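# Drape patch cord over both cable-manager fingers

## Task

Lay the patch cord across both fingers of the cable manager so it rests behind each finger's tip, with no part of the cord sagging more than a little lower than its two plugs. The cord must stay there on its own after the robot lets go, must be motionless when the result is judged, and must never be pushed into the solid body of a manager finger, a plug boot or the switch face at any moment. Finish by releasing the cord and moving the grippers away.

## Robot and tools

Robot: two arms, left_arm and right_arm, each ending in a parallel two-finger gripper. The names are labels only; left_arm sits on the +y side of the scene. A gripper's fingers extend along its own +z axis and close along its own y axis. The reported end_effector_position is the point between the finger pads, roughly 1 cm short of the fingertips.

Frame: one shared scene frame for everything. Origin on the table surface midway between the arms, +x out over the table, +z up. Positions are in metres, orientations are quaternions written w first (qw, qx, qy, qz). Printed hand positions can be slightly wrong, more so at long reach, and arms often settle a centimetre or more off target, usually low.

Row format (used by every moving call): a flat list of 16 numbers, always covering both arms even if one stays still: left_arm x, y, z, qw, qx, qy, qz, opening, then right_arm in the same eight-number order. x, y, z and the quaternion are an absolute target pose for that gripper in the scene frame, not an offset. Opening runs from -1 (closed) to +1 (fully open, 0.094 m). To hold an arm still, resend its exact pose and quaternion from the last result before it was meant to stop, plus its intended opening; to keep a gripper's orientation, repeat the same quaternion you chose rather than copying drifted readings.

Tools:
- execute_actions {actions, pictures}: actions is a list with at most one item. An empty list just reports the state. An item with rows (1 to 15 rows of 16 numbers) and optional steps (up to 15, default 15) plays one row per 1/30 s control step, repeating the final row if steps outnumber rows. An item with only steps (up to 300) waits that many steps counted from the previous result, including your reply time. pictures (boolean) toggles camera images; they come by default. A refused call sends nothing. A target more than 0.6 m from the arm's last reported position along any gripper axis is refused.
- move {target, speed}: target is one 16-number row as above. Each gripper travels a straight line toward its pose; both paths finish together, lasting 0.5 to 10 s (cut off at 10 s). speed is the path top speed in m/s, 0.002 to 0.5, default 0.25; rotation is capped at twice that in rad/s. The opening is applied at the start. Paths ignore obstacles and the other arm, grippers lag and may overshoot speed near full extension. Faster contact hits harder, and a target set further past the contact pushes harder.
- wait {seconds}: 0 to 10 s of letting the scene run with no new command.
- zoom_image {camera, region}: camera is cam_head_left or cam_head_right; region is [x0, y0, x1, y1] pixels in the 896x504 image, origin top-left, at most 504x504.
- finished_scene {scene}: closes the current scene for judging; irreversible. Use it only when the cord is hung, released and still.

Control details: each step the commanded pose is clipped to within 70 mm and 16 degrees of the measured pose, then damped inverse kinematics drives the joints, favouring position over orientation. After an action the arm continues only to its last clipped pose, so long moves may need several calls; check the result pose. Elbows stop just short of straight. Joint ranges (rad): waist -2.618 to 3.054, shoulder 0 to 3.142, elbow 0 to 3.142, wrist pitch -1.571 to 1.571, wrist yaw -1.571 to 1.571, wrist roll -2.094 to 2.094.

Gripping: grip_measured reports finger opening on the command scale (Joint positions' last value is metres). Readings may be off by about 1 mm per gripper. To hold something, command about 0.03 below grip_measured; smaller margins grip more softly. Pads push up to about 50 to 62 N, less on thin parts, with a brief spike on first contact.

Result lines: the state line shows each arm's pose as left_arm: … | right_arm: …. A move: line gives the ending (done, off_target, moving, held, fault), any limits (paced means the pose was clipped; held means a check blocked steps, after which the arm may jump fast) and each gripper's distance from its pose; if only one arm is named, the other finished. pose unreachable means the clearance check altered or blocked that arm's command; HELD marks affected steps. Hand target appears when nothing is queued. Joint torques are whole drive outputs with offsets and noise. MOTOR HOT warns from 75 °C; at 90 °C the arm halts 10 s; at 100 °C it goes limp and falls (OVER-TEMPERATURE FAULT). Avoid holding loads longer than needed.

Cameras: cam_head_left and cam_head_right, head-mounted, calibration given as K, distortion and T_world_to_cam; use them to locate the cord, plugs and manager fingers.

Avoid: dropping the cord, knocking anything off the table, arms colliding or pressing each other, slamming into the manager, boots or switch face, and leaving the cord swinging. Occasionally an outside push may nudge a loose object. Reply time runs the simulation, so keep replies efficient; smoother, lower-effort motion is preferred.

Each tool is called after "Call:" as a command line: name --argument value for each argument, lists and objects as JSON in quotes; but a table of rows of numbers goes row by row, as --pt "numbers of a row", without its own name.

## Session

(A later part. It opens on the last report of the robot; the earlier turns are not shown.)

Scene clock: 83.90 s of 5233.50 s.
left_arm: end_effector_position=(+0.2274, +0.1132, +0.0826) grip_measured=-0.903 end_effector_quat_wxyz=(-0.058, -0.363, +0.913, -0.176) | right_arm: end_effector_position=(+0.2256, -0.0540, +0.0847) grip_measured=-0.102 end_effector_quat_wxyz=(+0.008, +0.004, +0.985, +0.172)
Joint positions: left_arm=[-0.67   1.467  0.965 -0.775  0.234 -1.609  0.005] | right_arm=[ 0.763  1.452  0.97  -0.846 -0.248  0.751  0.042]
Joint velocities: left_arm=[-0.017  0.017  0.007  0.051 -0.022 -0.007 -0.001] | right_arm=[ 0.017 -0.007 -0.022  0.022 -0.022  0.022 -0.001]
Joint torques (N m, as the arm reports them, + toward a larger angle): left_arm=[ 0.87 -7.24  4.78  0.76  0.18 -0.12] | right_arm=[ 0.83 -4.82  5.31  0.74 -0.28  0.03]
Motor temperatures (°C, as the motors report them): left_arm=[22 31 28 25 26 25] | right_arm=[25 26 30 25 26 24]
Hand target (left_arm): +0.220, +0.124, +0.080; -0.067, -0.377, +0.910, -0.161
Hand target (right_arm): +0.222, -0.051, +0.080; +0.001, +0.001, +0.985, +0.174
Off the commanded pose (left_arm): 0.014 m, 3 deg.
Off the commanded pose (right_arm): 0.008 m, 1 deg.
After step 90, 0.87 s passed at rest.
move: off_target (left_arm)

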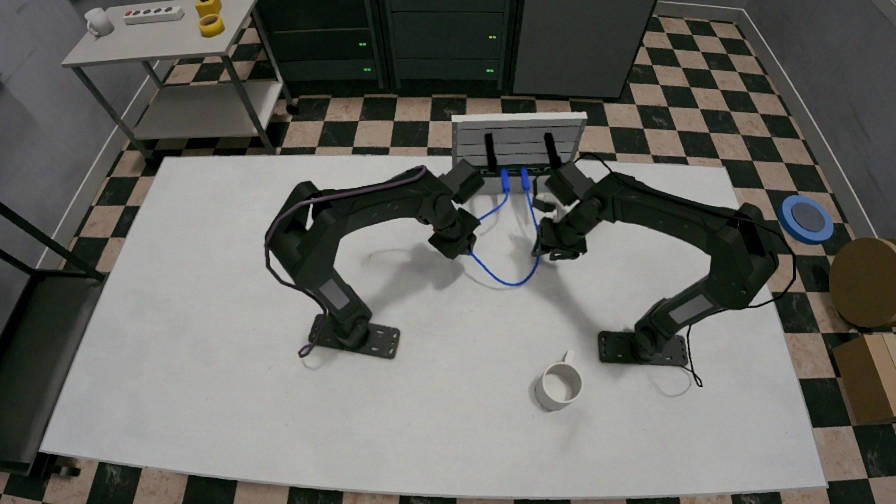

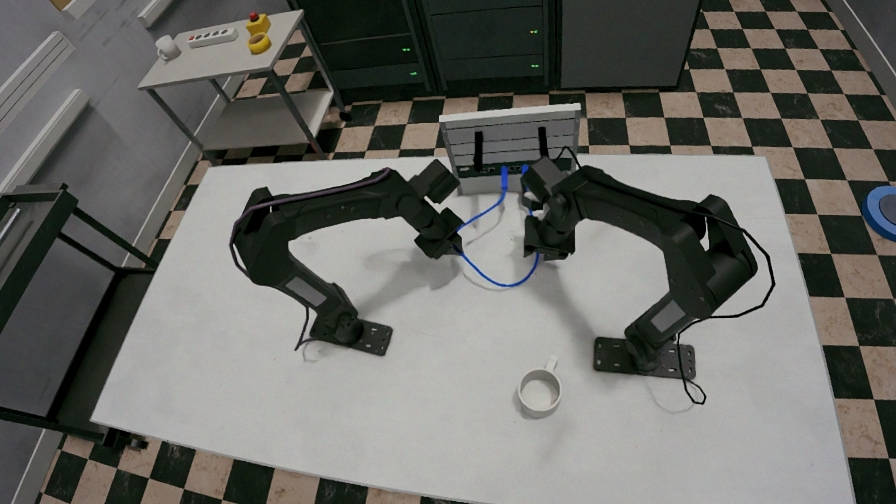

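Call:
move --target '[0.22,0.125,0.08,-0.067,-0.377,0.91,-0.161,-1, 0.215,-0.036,0.022,0,0,0.985,0.174,-0.1]' --speed 0.1

Call:
zoom_image --camera "cam_head_left" --region '[460, 190, 620, 310]'

Call:
zoom_image --camera "cam_head_right" --region '[460, 190, 620, 310]'

Scene clock: 86.27 s of 5233.50 s.
left_arm: end_effector_position=(+0.2273, +0.1132, +0.0826) grip_measured=-0.903 end_effector_quat_wxyz=(-0.058, -0.363, +0.913, -0.177) | right_arm: end_effector_position=(+0.2177, -0.0371, +0.0275) grip_measured=-0.102 end_effector_quat_wxyz=(+0.002, +0.003, +0.984, +0.177)
Joint positions: left_arm=[-0.67   1.467  0.965 -0.775  0.235 -1.609  0.005] | right_arm=[ 0.823  1.56   0.823 -0.578 -0.249  0.809  0.042]
Joint velocities: left_arm=[-0.012 -0.007 -0.022  0.037 -0.066  0.022 -0.001] | right_arm=[-0.007  0.017 -0.022  0.007 -0.022 -0.051  0.001]
Joint torques (N m, as the arm reports them, + toward a larger angle): left_arm=[ 0.9  -7.28  4.8   0.74  0.19 -0.12] | right_arm=[ 0.83 -5.31  4.94  0.74 -0.11  0.06]
Motor temperatures (°C, as the motors report them): left_arm=[22 31 28 25 26 25] | right_arm=[25 26 30 25 26 24]
Hand target (left_arm): +0.220, +0.124, +0.080; -0.067, -0.377, +0.910, -0.161
Hand target (right_arm): +0.215, -0.037, +0.022; +0.000, +0.000, +0.985, +0.174
Off the commanded pose (left_arm): 0.014 m, 3 deg.
Off the commanded pose (right_arm): 0.006 m, 0 deg.
move: off_target (left_arm)

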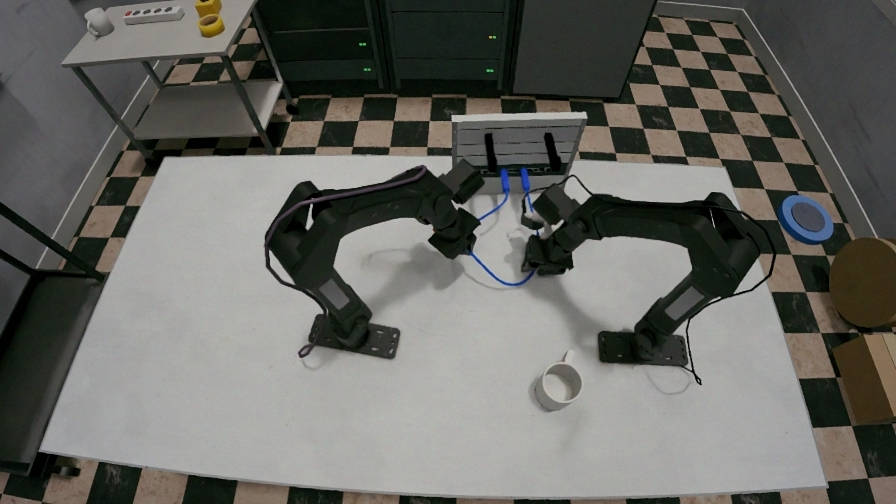

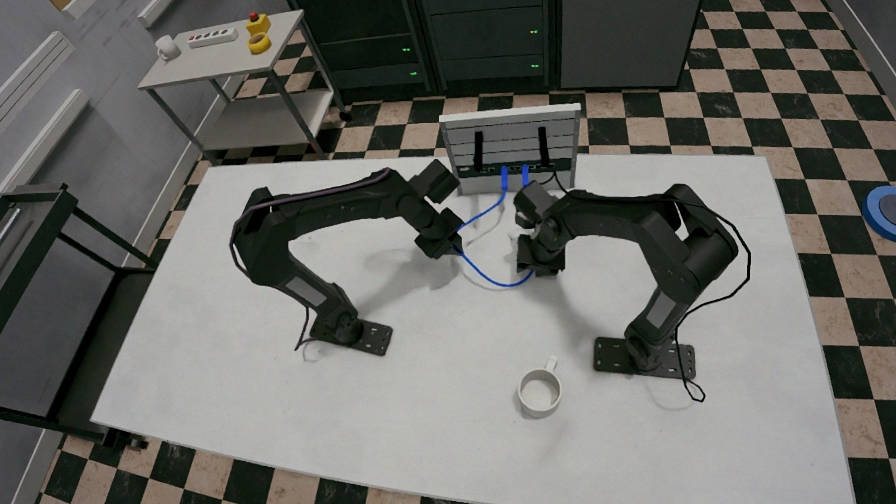

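Region (460, 190, 620, 310) of cam_head_left's 896x504 image, scaled by 3.150, with more detail than that image has; it fills the top 378 rows of this view, and the rest is white.

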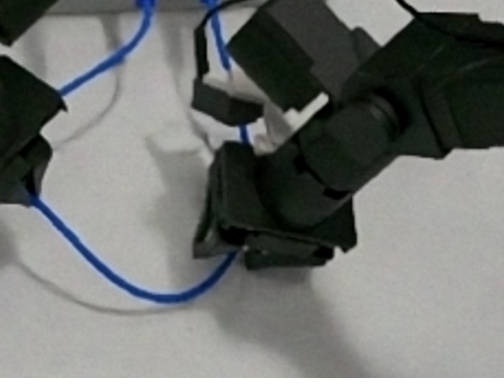

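Region (460, 190, 620, 310) of cam_head_right's 896x504 image, scaled by 3.150, with more detail than that image has; it fills the top 378 rows of this view, and the rest is white.

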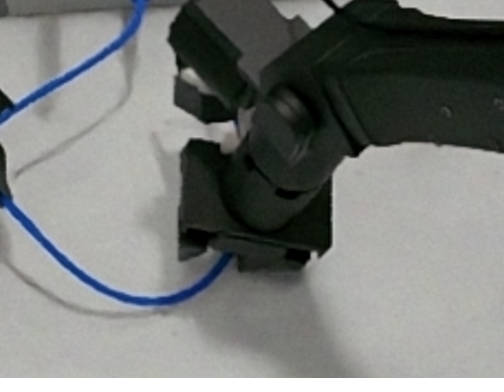

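Call:
move --target '[0.22,0.125,0.08,-0.067,-0.377,0.91,-0.161,-1, 0.215,-0.036,0.012,0,0,0.985,0.174,-1]' --speed 0.05

Scene clock: 87.40 s of 5233.50 s.
left_arm: end_effector_position=(+0.2273, +0.1132, +0.0826) grip_measured=-0.903 end_effector_quat_wxyz=(-0.058, -0.363, +0.913, -0.177) | right_arm: end_effector_position=(+0.2177, -0.0370, +0.0173) grip_measured=-0.991 end_effector_quat_wxyz=(+0.001, +0.003, +0.984, +0.176)
Joint positions: left_arm=[-0.67   1.467  0.965 -0.775  0.235 -1.609  0.005] | right_arm=[ 0.823  1.583  0.801 -0.534 -0.249  0.809  0.   ]
Joint velocities: left_arm=[-0.017 -0.002 -0.002 -0.066  0.007 -0.007 -0.001] | right_arm=[-0.007  0.002 -0.002  0.022 -0.066 -0.051 -0.002]
Joint torques (N m, as the arm reports them, + toward a larger angle): left_arm=[ 0.87 -7.22  4.77  0.74  0.19 -0.1 ] | right_arm=[ 0.85 -5.27  4.75  0.73 -0.12  0.04]
Motor temperatures (°C, as the motors report them): left_arm=[22 31 28 25 26 25] | right_arm=[25 26 29 25 26 24]
Hand target (left_arm): +0.220, +0.124, +0.080; -0.067, -0.377, +0.910, -0.161
Hand target (right_arm): +0.215, -0.036, +0.012; -0.000, -0.000, +0.985, +0.174
Off the commanded pose (left_arm): 0.014 m, 3 deg.
Off the commanded pose (right_arm): 0.006 m, 0 deg.
move: off_target (left_arm)

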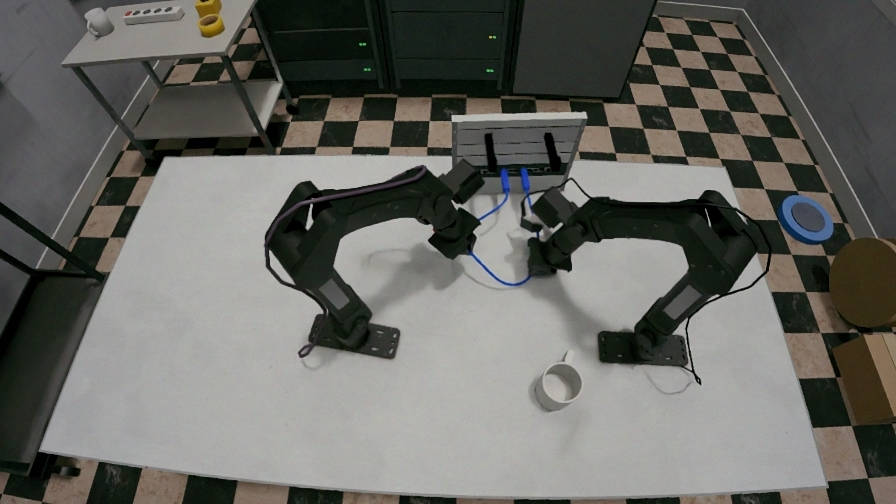

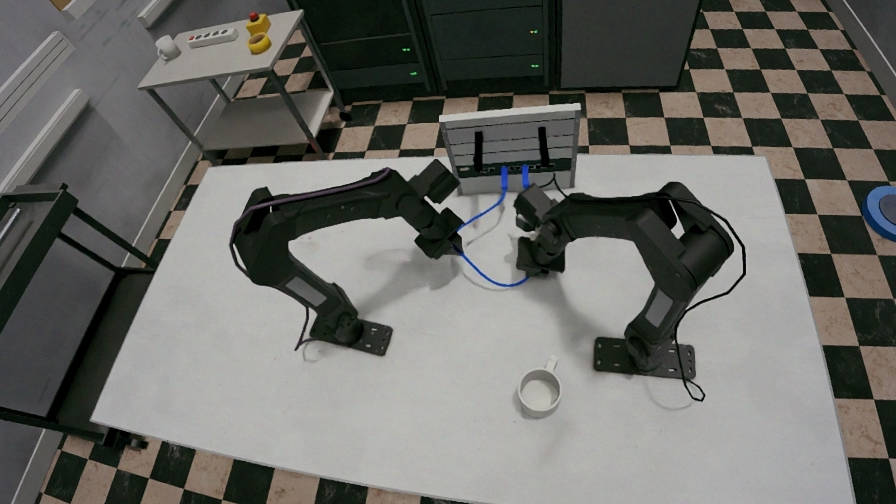

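Call:
move --target '[0.22,0.125,0.08,-0.067,-0.377,0.91,-0.161,-1, 0.218,-0.04,0.045,0,0,0.985,0.174,-0.1]' --speed 0.1

Call:
zoom_image --camera "cam_head_left" --region '[460, 190, 620, 310]'

Call:
zoom_image --camera "cam_head_right" --region '[460, 190, 620, 310]'

Scene clock: 89.37 s of 5233.50 s.
left_arm: end_effector_position=(+0.2273, +0.1133, +0.0826) grip_measured=-0.903 end_effector_quat_wxyz=(-0.058, -0.363, +0.913, -0.176) | right_arm: end_effector_position=(+0.2083, -0.0437, +0.0304) grip_measured=-0.102 end_effector_quat_wxyz=(-0.019, +0.002, +0.987, +0.162)
Joint positions: left_arm=[-0.67   1.467  0.965 -0.775  0.235 -1.609  0.005] | right_arm=[ 0.824  1.552  0.841 -0.654 -0.257  0.803  0.042]
Joint velocities: left_arm=[ 0.002 -0.002 -0.002 -0.007 -0.007 -0.022 -0.001] | right_arm=[ 0.002 -0.002  0.007 -0.022  0.066  0.081  0.   ]
Joint torques (N m, as the arm reports them, + toward a larger angle): left_arm=[ 0.89 -7.21  4.8   0.77  0.21 -0.12] | right_arm=[-0.92 -7.65  8.22  0.41 -0.07 -0.05]
Motor temperatures (°C, as the motors report them): left_arm=[22 31 28 25 26 25] | right_arm=[25 27 29 25 26 24]
Hand target (left_arm): +0.220, +0.125, +0.080; -0.067, -0.377, +0.910, -0.161
Hand target (right_arm): +0.218, -0.040, +0.045; +0.000, +0.000, +0.985, +0.174
Off the commanded pose (left_arm): 0.014 m, 3 deg.
Off the commanded pose (right_arm): 0.018 m, 3 deg.
move: off_target (left_arm, right_arm)

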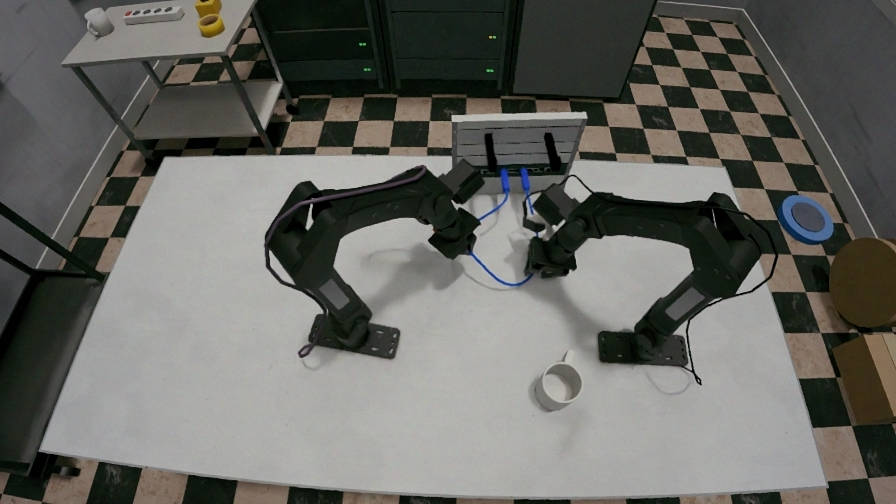

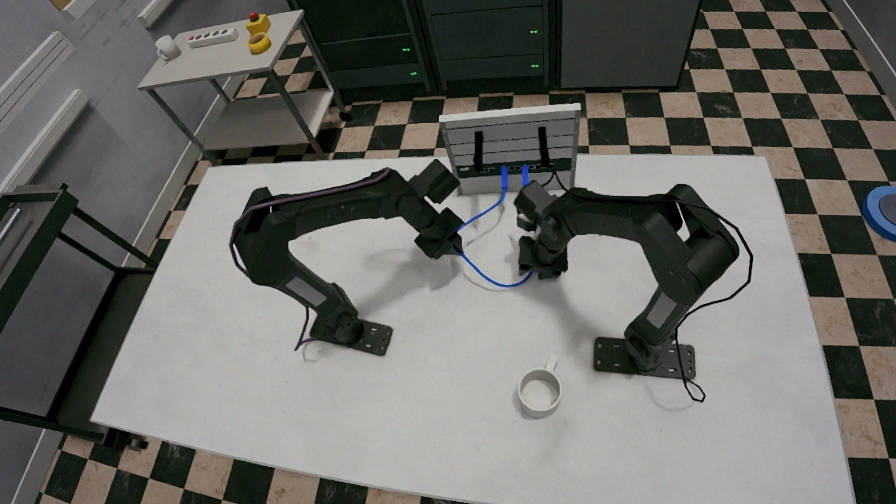

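Region (460, 190, 620, 310) of cam_head_left's 896x504 image, scaled by 3.150, with more detail than that image has; it fills the top 378 rows of this view, and the rest is white.

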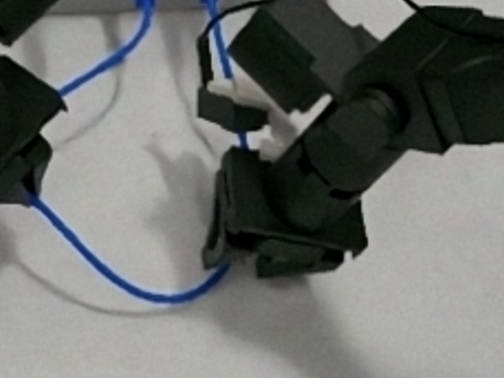

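Region (460, 190, 620, 310) of cam_head_right's 896x504 image, scaled by 3.150, with more detail than that image has; it fills the top 378 rows of this view, and the rest is white.

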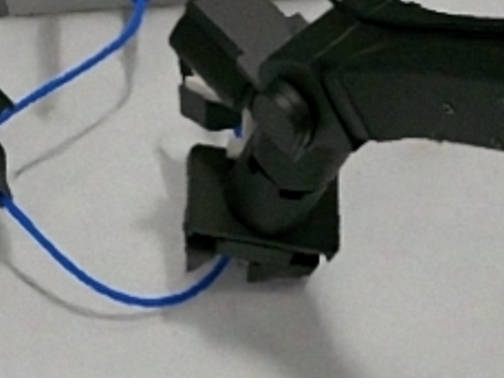

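Call:
move --target '[0.22,0.125,0.08,-0.067,-0.377,0.91,-0.161,-1, 0.218,-0.034,0.004,0,0,0.985,0.174,-0.25]' --speed 0.08

Call:
move --target '[0.22,0.125,0.08,-0.067,-0.377,0.91,-0.161,-1, 0.218,-0.034,0.002,0,0,0.985,0.174,-1]' --speed 0.05

Scene clock: 91.27 s of 5233.50 s.
left_arm: end_effector_position=(+0.2273, +0.1132, +0.0826) grip_measured=-0.903 end_effector_quat_wxyz=(-0.058, -0.363, +0.913, -0.177) | right_arm: end_effector_position=(+0.2222, -0.0307, +0.0156) grip_measured=-0.248 end_effector_quat_wxyz=(+0.006, -0.001, +0.983, +0.185)
Joint positions: left_arm=[-0.67   1.467  0.965 -0.775  0.235 -1.609  0.005] | right_arm=[ 0.824  1.603  0.807 -0.501 -0.255  0.807  0.035]
Joint velocities: left_arm=[-0.002 -0.002  0.002 -0.022 -0.007 -0.022 -0.   ] | right_arm=[-0.012 -0.002 -0.022 -0.037  0.051  0.007 -0.001]
Joint torques (N m, as the arm reports them, + toward a larger angle): left_arm=[ 0.85 -7.26  4.79  0.76  0.18 -0.12] | right_arm=[ 0.42 -4.83  3.96  0.76 -0.04  0.04]
Motor temperatures (°C, as the motors report them): left_arm=[22 31 28 25 26 25] | right_arm=[25 27 29 25 26 24]
Hand target (left_arm): +0.220, +0.124, +0.080; -0.067, -0.377, +0.910, -0.161
Hand target (right_arm): +0.218, -0.035, +0.005; +0.000, +0.000, +0.985, +0.174
Off the commanded pose (left_arm): 0.014 m, 3 deg.
Off the commanded pose (right_arm): 0.013 m, 1 deg.
move: off_target (left_arm, right_arm)

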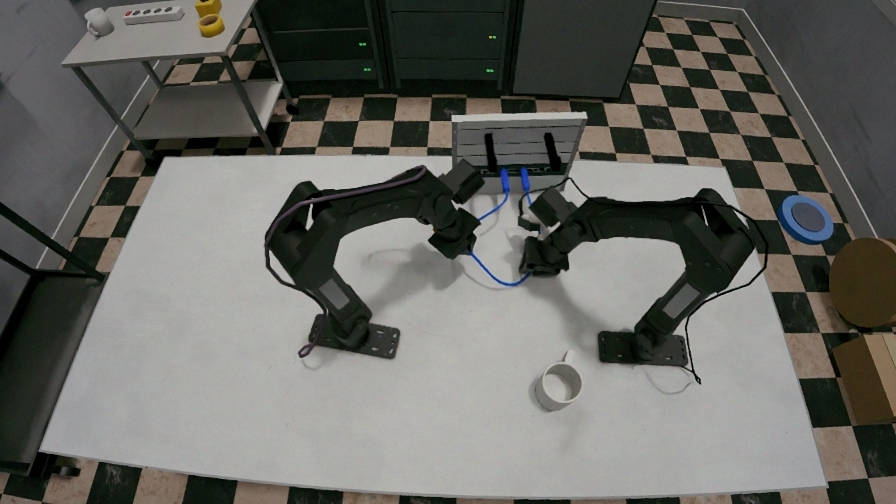

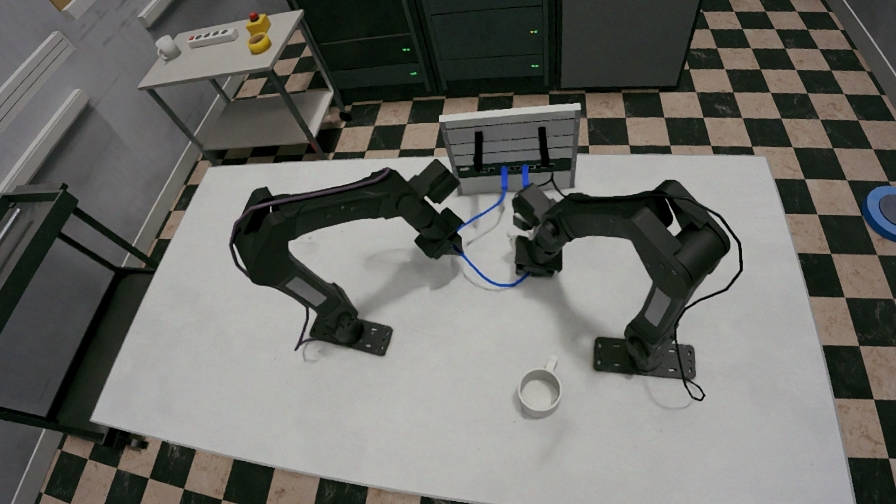

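Scene clock: 92.00 s of 5233.50 s.
left_arm: end_effector_position=(+0.2273, +0.1133, +0.0826) grip_measured=-0.903 end_effector_quat_wxyz=(-0.058, -0.363, +0.913, -0.176) | right_arm: end_effector_position=(+0.2230, -0.0300, +0.0126) grip_measured=-0.949 end_effector_quat_wxyz=(+0.005, -0.000, +0.983, +0.184)
Joint positions: left_arm=[-0.67   1.467  0.965 -0.775  0.235 -1.609  0.005] | right_arm=[ 0.824  1.616  0.807 -0.491 -0.254  0.807  0.002]
Joint velocities: left_arm=[-0.017 -0.022 -0.002  0.037  0.022  0.037  0.   ] | right_arm=[ 0.022 -0.002 -0.007 -0.051  0.007 -0.081  0.001]
Joint torques (N m, as the arm reports them, + toward a larger angle): left_arm=[ 0.89 -7.26  4.81  0.76  0.17 -0.1 ] | right_arm=[ 0.54 -5.3   3.67  0.8  -0.05  0.04]
Motor temperatures (°C, as the motors report them): left_arm=[22 31 28 25 26 25] | right_arm=[25 27 29 26 26 24]
Hand target (left_arm): +0.220, +0.125, +0.080; -0.067, -0.377, +0.910, -0.161
Hand target (right_arm): +0.218, -0.034, +0.002; -0.000, -0.000, +0.985, +0.174
Off the commanded pose (left_arm): 0.014 m, 3 deg.
Off the commanded pose (right_arm): 0.012 m, 1 deg.
move: off_target (left_arm, right_arm)

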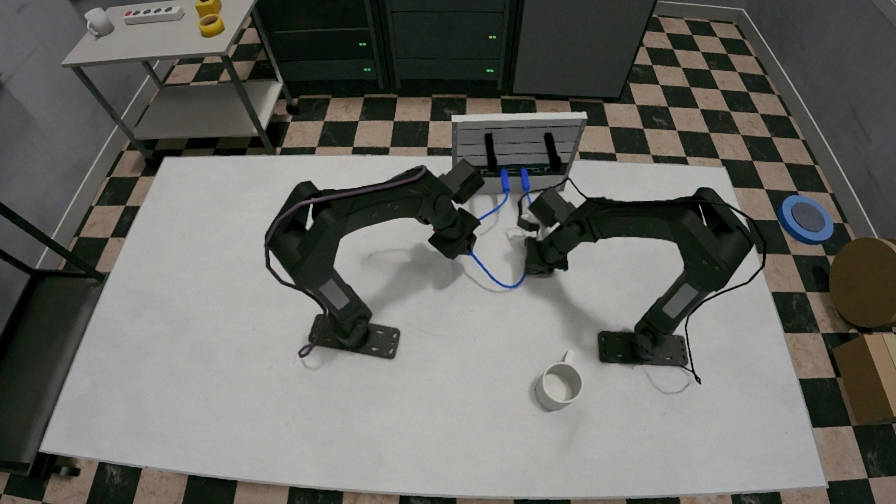

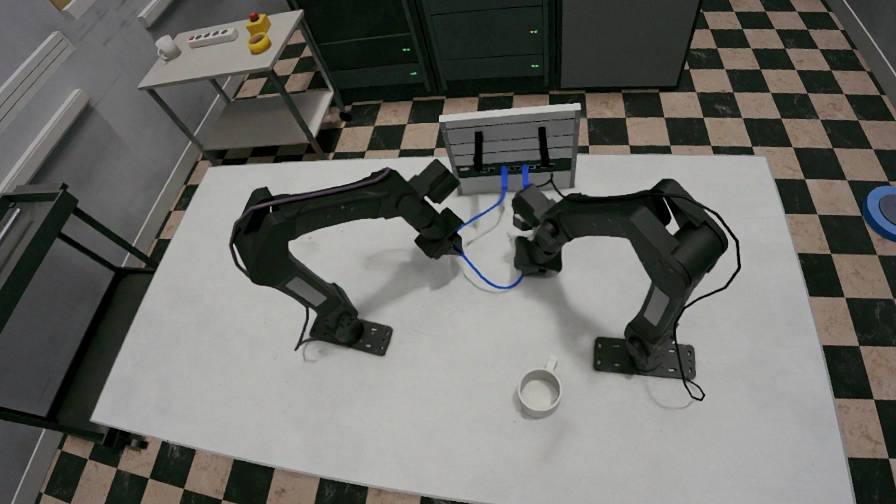

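Call:
move --target '[0.22,0.125,0.08,-0.067,-0.377,0.91,-0.161,-1, 0.22,-0.06,0.07,0,0,0.985,0.174,-1]' --speed 0.06

Call:
zoom_image --camera "cam_head_left" --region '[460, 190, 620, 310]'

Scene clock: 94.27 s of 5233.50 s.
left_arm: end_effector_position=(+0.2272, +0.1129, +0.0827) grip_measured=-0.903 end_effector_quat_wxyz=(-0.058, -0.363, +0.913, -0.177) | right_arm: end_effector_position=(+0.2108, -0.0647, +0.0531) grip_measured=-0.949 end_effector_quat_wxyz=(-0.018, +0.003, +0.988, +0.155)
Joint positions: left_arm=[-0.67   1.467  0.965 -0.774  0.237 -1.609  0.005] | right_arm=[ 0.763  1.475  0.872 -0.787 -0.258  0.74   0.002]
Joint velocities: left_arm=[ 0.007  0.007 -0.002  0.037  0.007 -0.037  0.   ] | right_arm=[ 0.007  0.007 -0.007 -0.066  0.022  0.007 -0.   ]
Joint torques (N m, as the arm reports them, + toward a larger angle): left_arm=[ 0.89 -7.24  4.73  0.77  0.19 -0.1 ] | right_arm=[-1.08 -7.32  8.71  0.41 -0.24 -0.09]
Motor temperatures (°C, as the motors report them): left_arm=[22 31 28 25 26 25] | right_arm=[25 27 29 26 26 24]
Hand target (left_arm): +0.220, +0.124, +0.080; -0.067, -0.377, +0.910, -0.161
Hand target (right_arm): +0.220, -0.060, +0.069; -0.000, -0.000, +0.985, +0.174
Off the commanded pose (left_arm): 0.014 m, 3 deg.
Off the commanded pose (right_arm): 0.020 m, 3 deg.
move: off_target (left_arm, right_arm)

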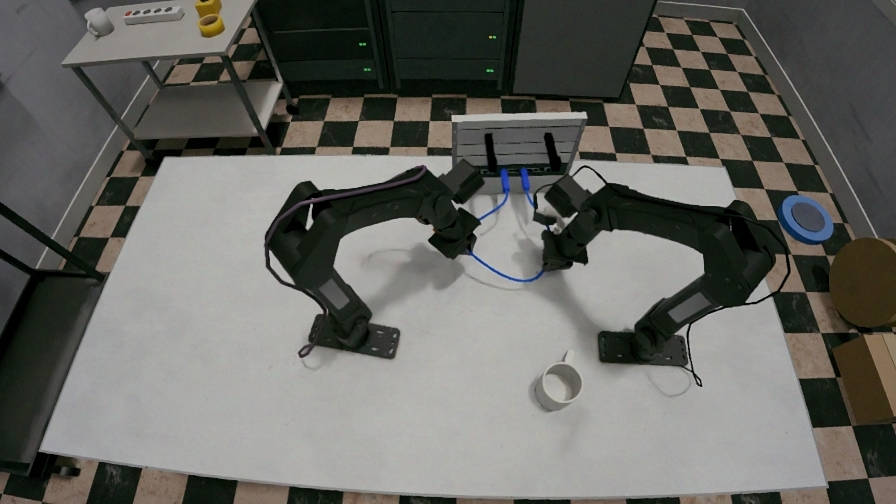

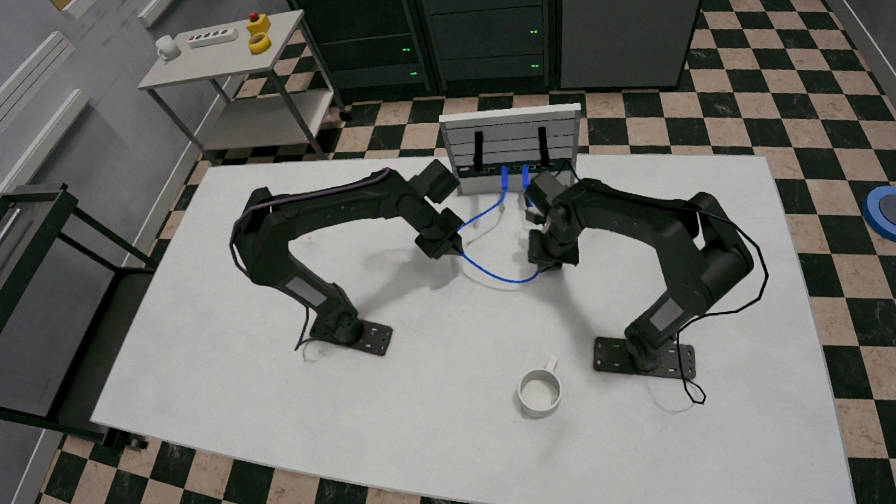

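Region (460, 190, 620, 310) of cam_head_left's 896x504 image, scaled by 3.150, with more detail than that image has; it fills the top 378 rows of this view, and the rest is white.

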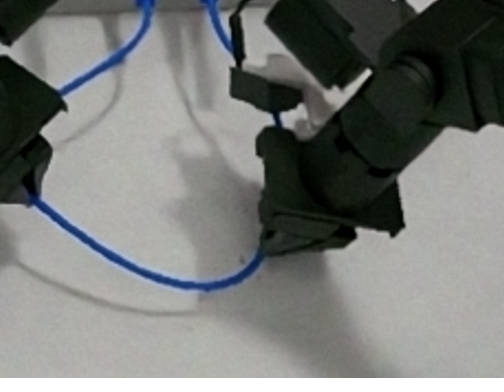

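Call:
move --target '[0.26,0.115,0.17,-0.093,-0.529,0.83,-0.147,-1, 0.26,-0.085,0.17,-0.093,0.529,0.83,0.147,-1]' --speed 0.06

Call:
zoom_image --camera "cam_head_left" --region '[400, 100, 660, 300]'

Call:
zoom_image --camera "cam_head_right" --region '[400, 100, 660, 300]'

Scene clock: 107.40 s of 5233.50 s.
left_arm: end_effector_position=(+0.2604, +0.1107, +0.1709) grip_measured=-0.903 end_effector_quat_wxyz=(-0.086, -0.517, +0.836, -0.163) | right_arm: end_effector_position=(+0.2550, -0.0860, +0.1646) grip_measured=-0.950 end_effector_quat_wxyz=(-0.091, +0.523, +0.835, +0.144)
Joint positions: left_arm=[-0.593  1.54   1.388 -1.145  0.252 -1.882  0.005] | right_arm=[ 0.587  1.475  1.316 -1.233 -0.294  1.68   0.002]
Joint velocities: left_arm=[ 0.002 -0.007 -0.002 -0.022 -0.022 -0.022  0.001] | right_arm=[-0.002 -0.017 -0.017 -0.007 -0.022 -0.007 -0.002]
Joint torques (N m, as the arm reports them, + toward a larger angle): left_arm=[ 0.78 -5.02  7.84  0.7   0.19 -0.14] | right_arm=[-1.01 -4.5   9.01  0.38 -0.26  0.07]
Motor temperatures (°C, as the motors report them): left_arm=[22 30 29 25 26 25] | right_arm=[25 29 31 25 26 24]
Hand target (left_arm): +0.260, +0.115, +0.170; -0.093, -0.529, +0.830, -0.148
Hand target (right_arm): +0.260, -0.085, +0.170; -0.094, +0.529, +0.830, +0.147
Off the commanded pose (left_arm): 0.004 m, 3 deg.
Off the commanded pose (right_arm): 0.007 m, 1 deg.
After step 90, 0.47 s passed at rest.
move: off_target (left_arm)

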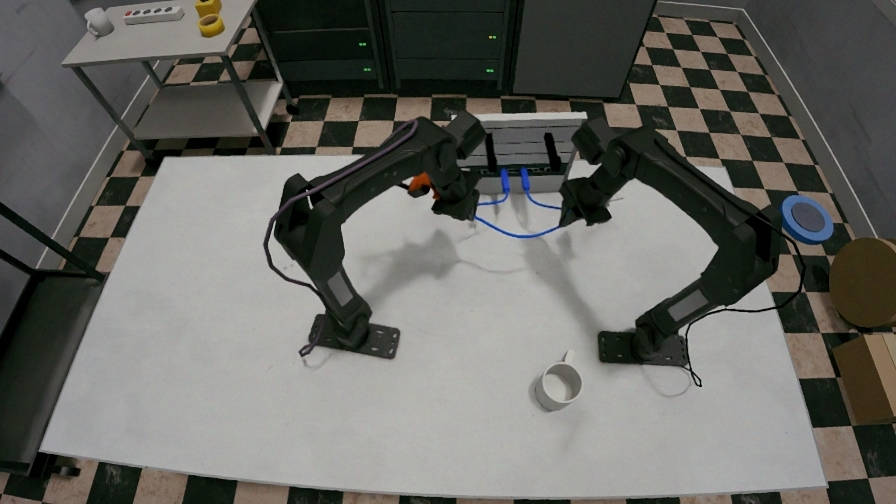

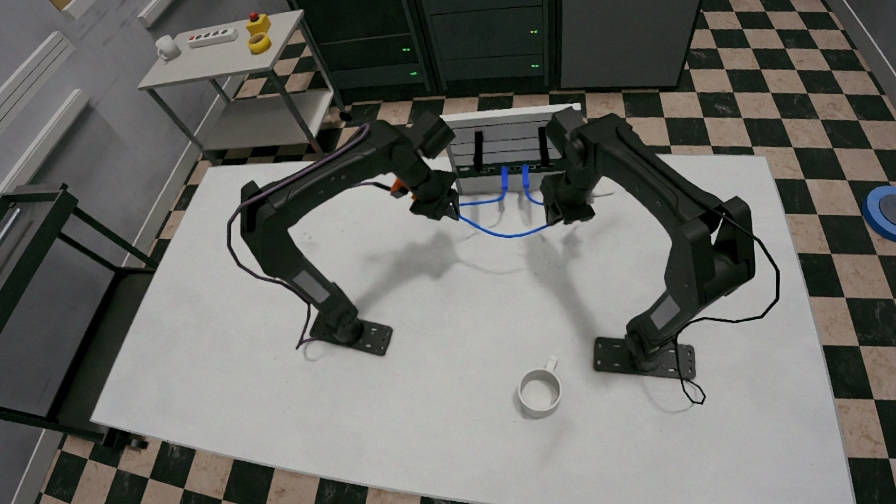

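Region (400, 100, 660, 300) of cam_head_left's 896x504 image, scaled by 1.938, with more detail than that image has; it fills the top 388 rows of this view, and the rest is white.

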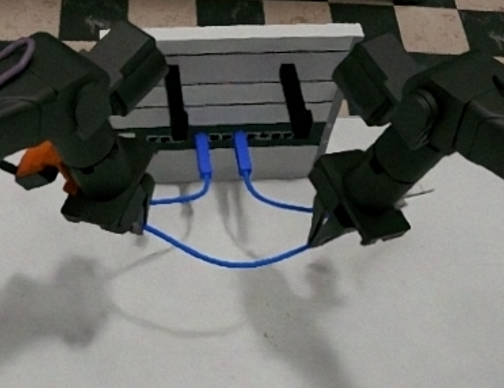

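Region (400, 100, 660, 300) of cam_head_right's 896x504 image, scaled by 1.938, with more detail than that image has; it fills the top 388 rows of this view, and the rest is white.

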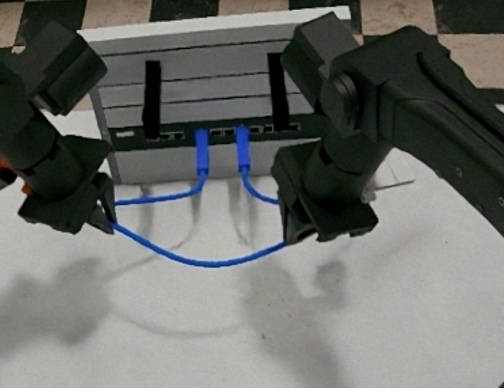

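Call:
move --target '[0.28,0.11,0.255,-0.093,-0.529,0.83,-0.147,-1, 0.28,-0.085,0.255,-0.093,0.529,0.83,0.147,-1]' --speed 0.05

Call:
zoom_image --camera "cam_head_left" --region '[400, 80, 660, 280]'

Call:
zoom_image --camera "cam_head_right" --region '[400, 80, 660, 280]'

Scene clock: 110.83 s of 5233.50 s.
left_arm: end_effector_position=(+0.2949, +0.0921, +0.2438) grip_measured=-0.903 end_effector_quat_wxyz=(-0.083, -0.522, +0.832, -0.171) | right_arm: end_effector_position=(+0.2786, -0.0840, +0.2484) grip_measured=-0.991 end_effector_quat_wxyz=(-0.085, +0.529, +0.830, +0.157)
Joint positions: left_arm=[-0.565  1.741  1.899 -1.443  0.257 -1.869  0.005] | right_arm=[ 0.551  1.609  1.784 -1.547 -0.3    1.664  0.   ]
Joint velocities: left_arm=[-0.017 -0.012  0.012 -0.022 -0.022 -0.051  0.   ] | right_arm=[ 0.002 -0.007  0.012  0.037  0.022  0.051 -0.001]
Joint torques (N m, as the arm reports them, + toward a larger angle): left_arm=[ 0.92 -9.41  8.75 -0.11  0.23  0.04] | right_arm=[-1.02 -5.86  8.33  0.34 -0.27 -0.02]
Motor temperatures (°C, as the motors report them): left_arm=[22 30 30 25 26 25] | right_arm=[25 29 31 25 26 24]
Hand target (left_arm): +0.280, +0.109, +0.255; -0.092, -0.529, +0.830, -0.149
Hand target (right_arm): +0.281, -0.085, +0.255; -0.086, +0.531, +0.827, +0.162
Off the commanded pose (left_arm): 0.026 m, 3 deg.
Off the commanded pose (right_arm): 0.007 m, 1 deg.
joint sent to its limit (right arm) — the command would take joint 4 (wrist pitch) past its lower limit, so that joint was sent only as far as its limit.
move: off_target (left_arm)

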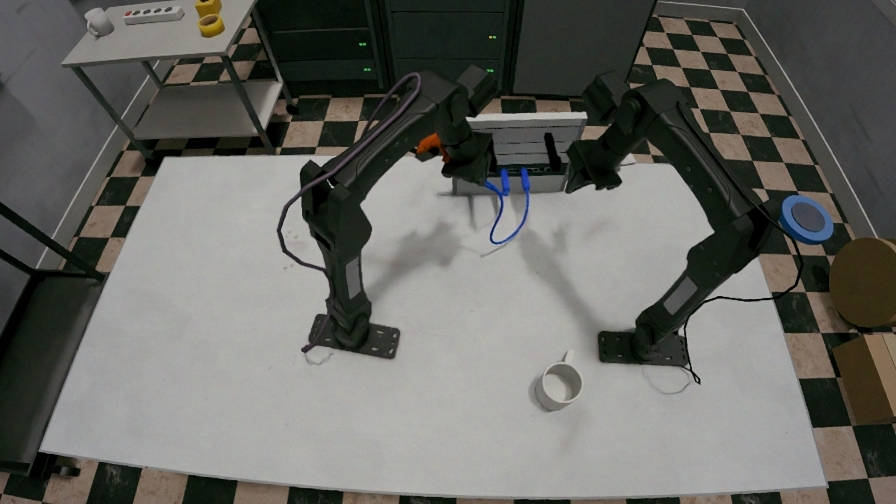

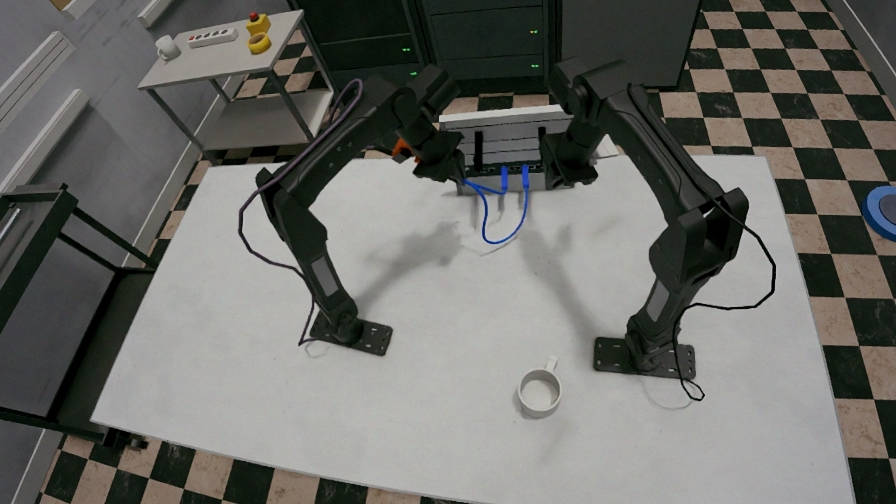

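Region (400, 80, 660, 280) of cam_head_left's 896x504 image, scaled by 1.938, with more detail than that image has; it fills the top 388 rows of this view, and the rest is white.

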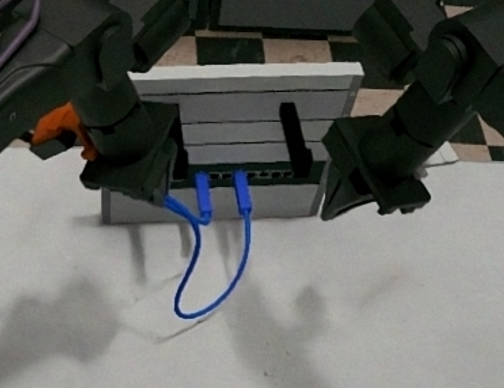

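Region (400, 80, 660, 280) of cam_head_right's 896x504 image, scaled by 1.938, with more detail than that image has; it fills the top 388 rows of this view, and the rest is white.

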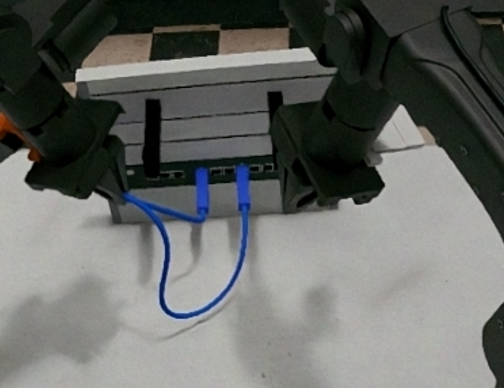

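Call:
move --target '[0.25,0.12,0.17,-0.067,-0.377,0.91,-0.161,-1, 0.22,-0.2,0.2,0,0,0.985,0.174,-0.1]' --speed 0.08

Call:
zoom_image --camera "cam_head_left" --region '[400, 100, 660, 300]'

Call:
zoom_image --camera "cam_head_right" --region '[400, 100, 660, 300]'

Scene clock: 121.73 s of 5233.50 s.
left_arm: end_effector_position=(+0.2572, +0.1185, +0.1676) grip_measured=-0.903 end_effector_quat_wxyz=(-0.067, -0.386, +0.906, -0.160) | right_arm: end_effector_position=(+0.2243, -0.1990, +0.1975) grip_measured=-0.102 end_effector_quat_wxyz=(-0.001, +0.001, +0.986, +0.167)
Joint positions: left_arm=[-0.579  1.54   1.383 -1.175  0.257 -1.562  0.005] | right_arm=[ 0.156  1.287  1.303 -1.553 -0.333  0.111  0.042]
Joint velocities: left_arm=[ 0.012 -0.012  0.017  0.037 -0.051 -0.007 -0.   ] | right_arm=[ 0.002  0.022 -0.017 -0.022 -0.037  0.022 -0.   ]
Joint torques (N m, as the arm reports them, + toward a larger angle): left_arm=[-0.74 -8.33  5.08  0.96  0.15  0.08] | right_arm=[-1.01 -5.64  4.64  0.16 -0.39 -0.07]
Motor temperatures (°C, as the motors report them): left_arm=[22 32 29 25 26 25] | right_arm=[25 29 29 25 26 24]
Hand target (left_arm): +0.250, +0.120, +0.169; -0.067, -0.377, +0.910, -0.161
Hand target (right_arm): +0.218, -0.199, +0.199; +0.001, +0.000, +0.985, +0.174
Off the commanded pose (left_arm): 0.008 m, 1 deg.
Off the commanded pose (right_arm): 0.005 m, 1 deg.
joint sent to its limit (right arm) — the command would take joint 4 (wrist pitch) past its lower limit, so that joint was sent only as far as its limit.
move: done

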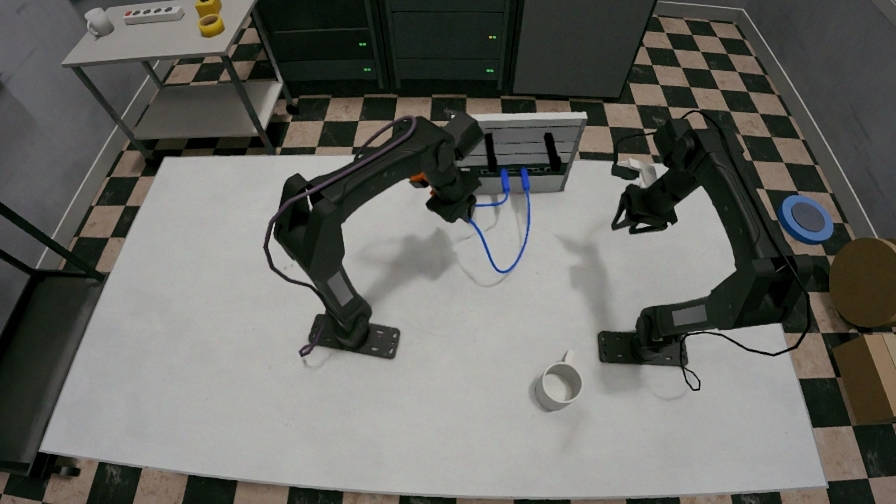

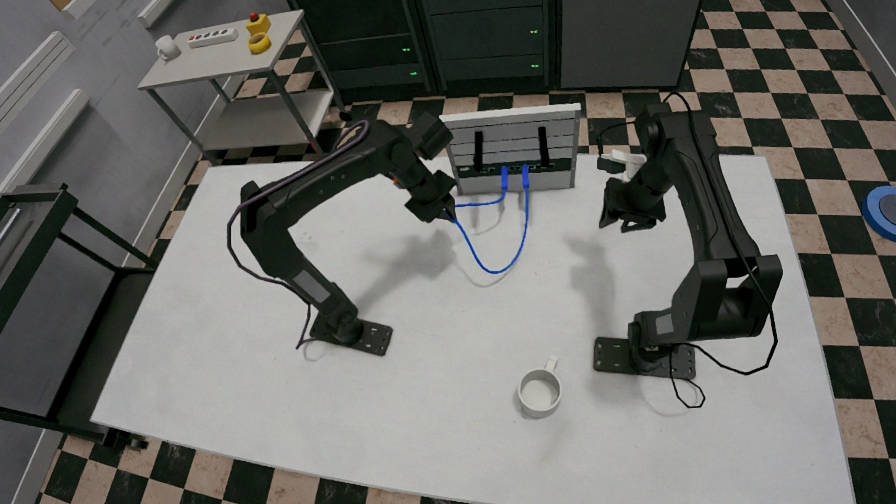

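Region (400, 100, 660, 300) of cam_head_left's 896x504 image, scaled by 1.938, with more detail than that image has; it fills the top 388 rows of this view, and the rest is white.

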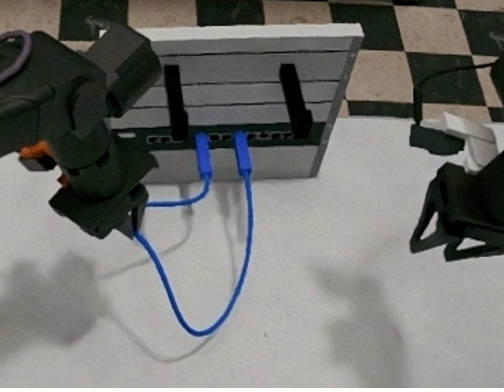

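Region (400, 100, 660, 300) of cam_head_right's 896x504 image, scaled by 1.938, with more detail than that image has; it fills the top 388 rows of this view, and the rest is white.

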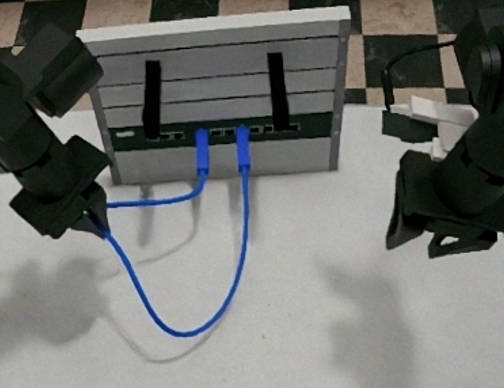

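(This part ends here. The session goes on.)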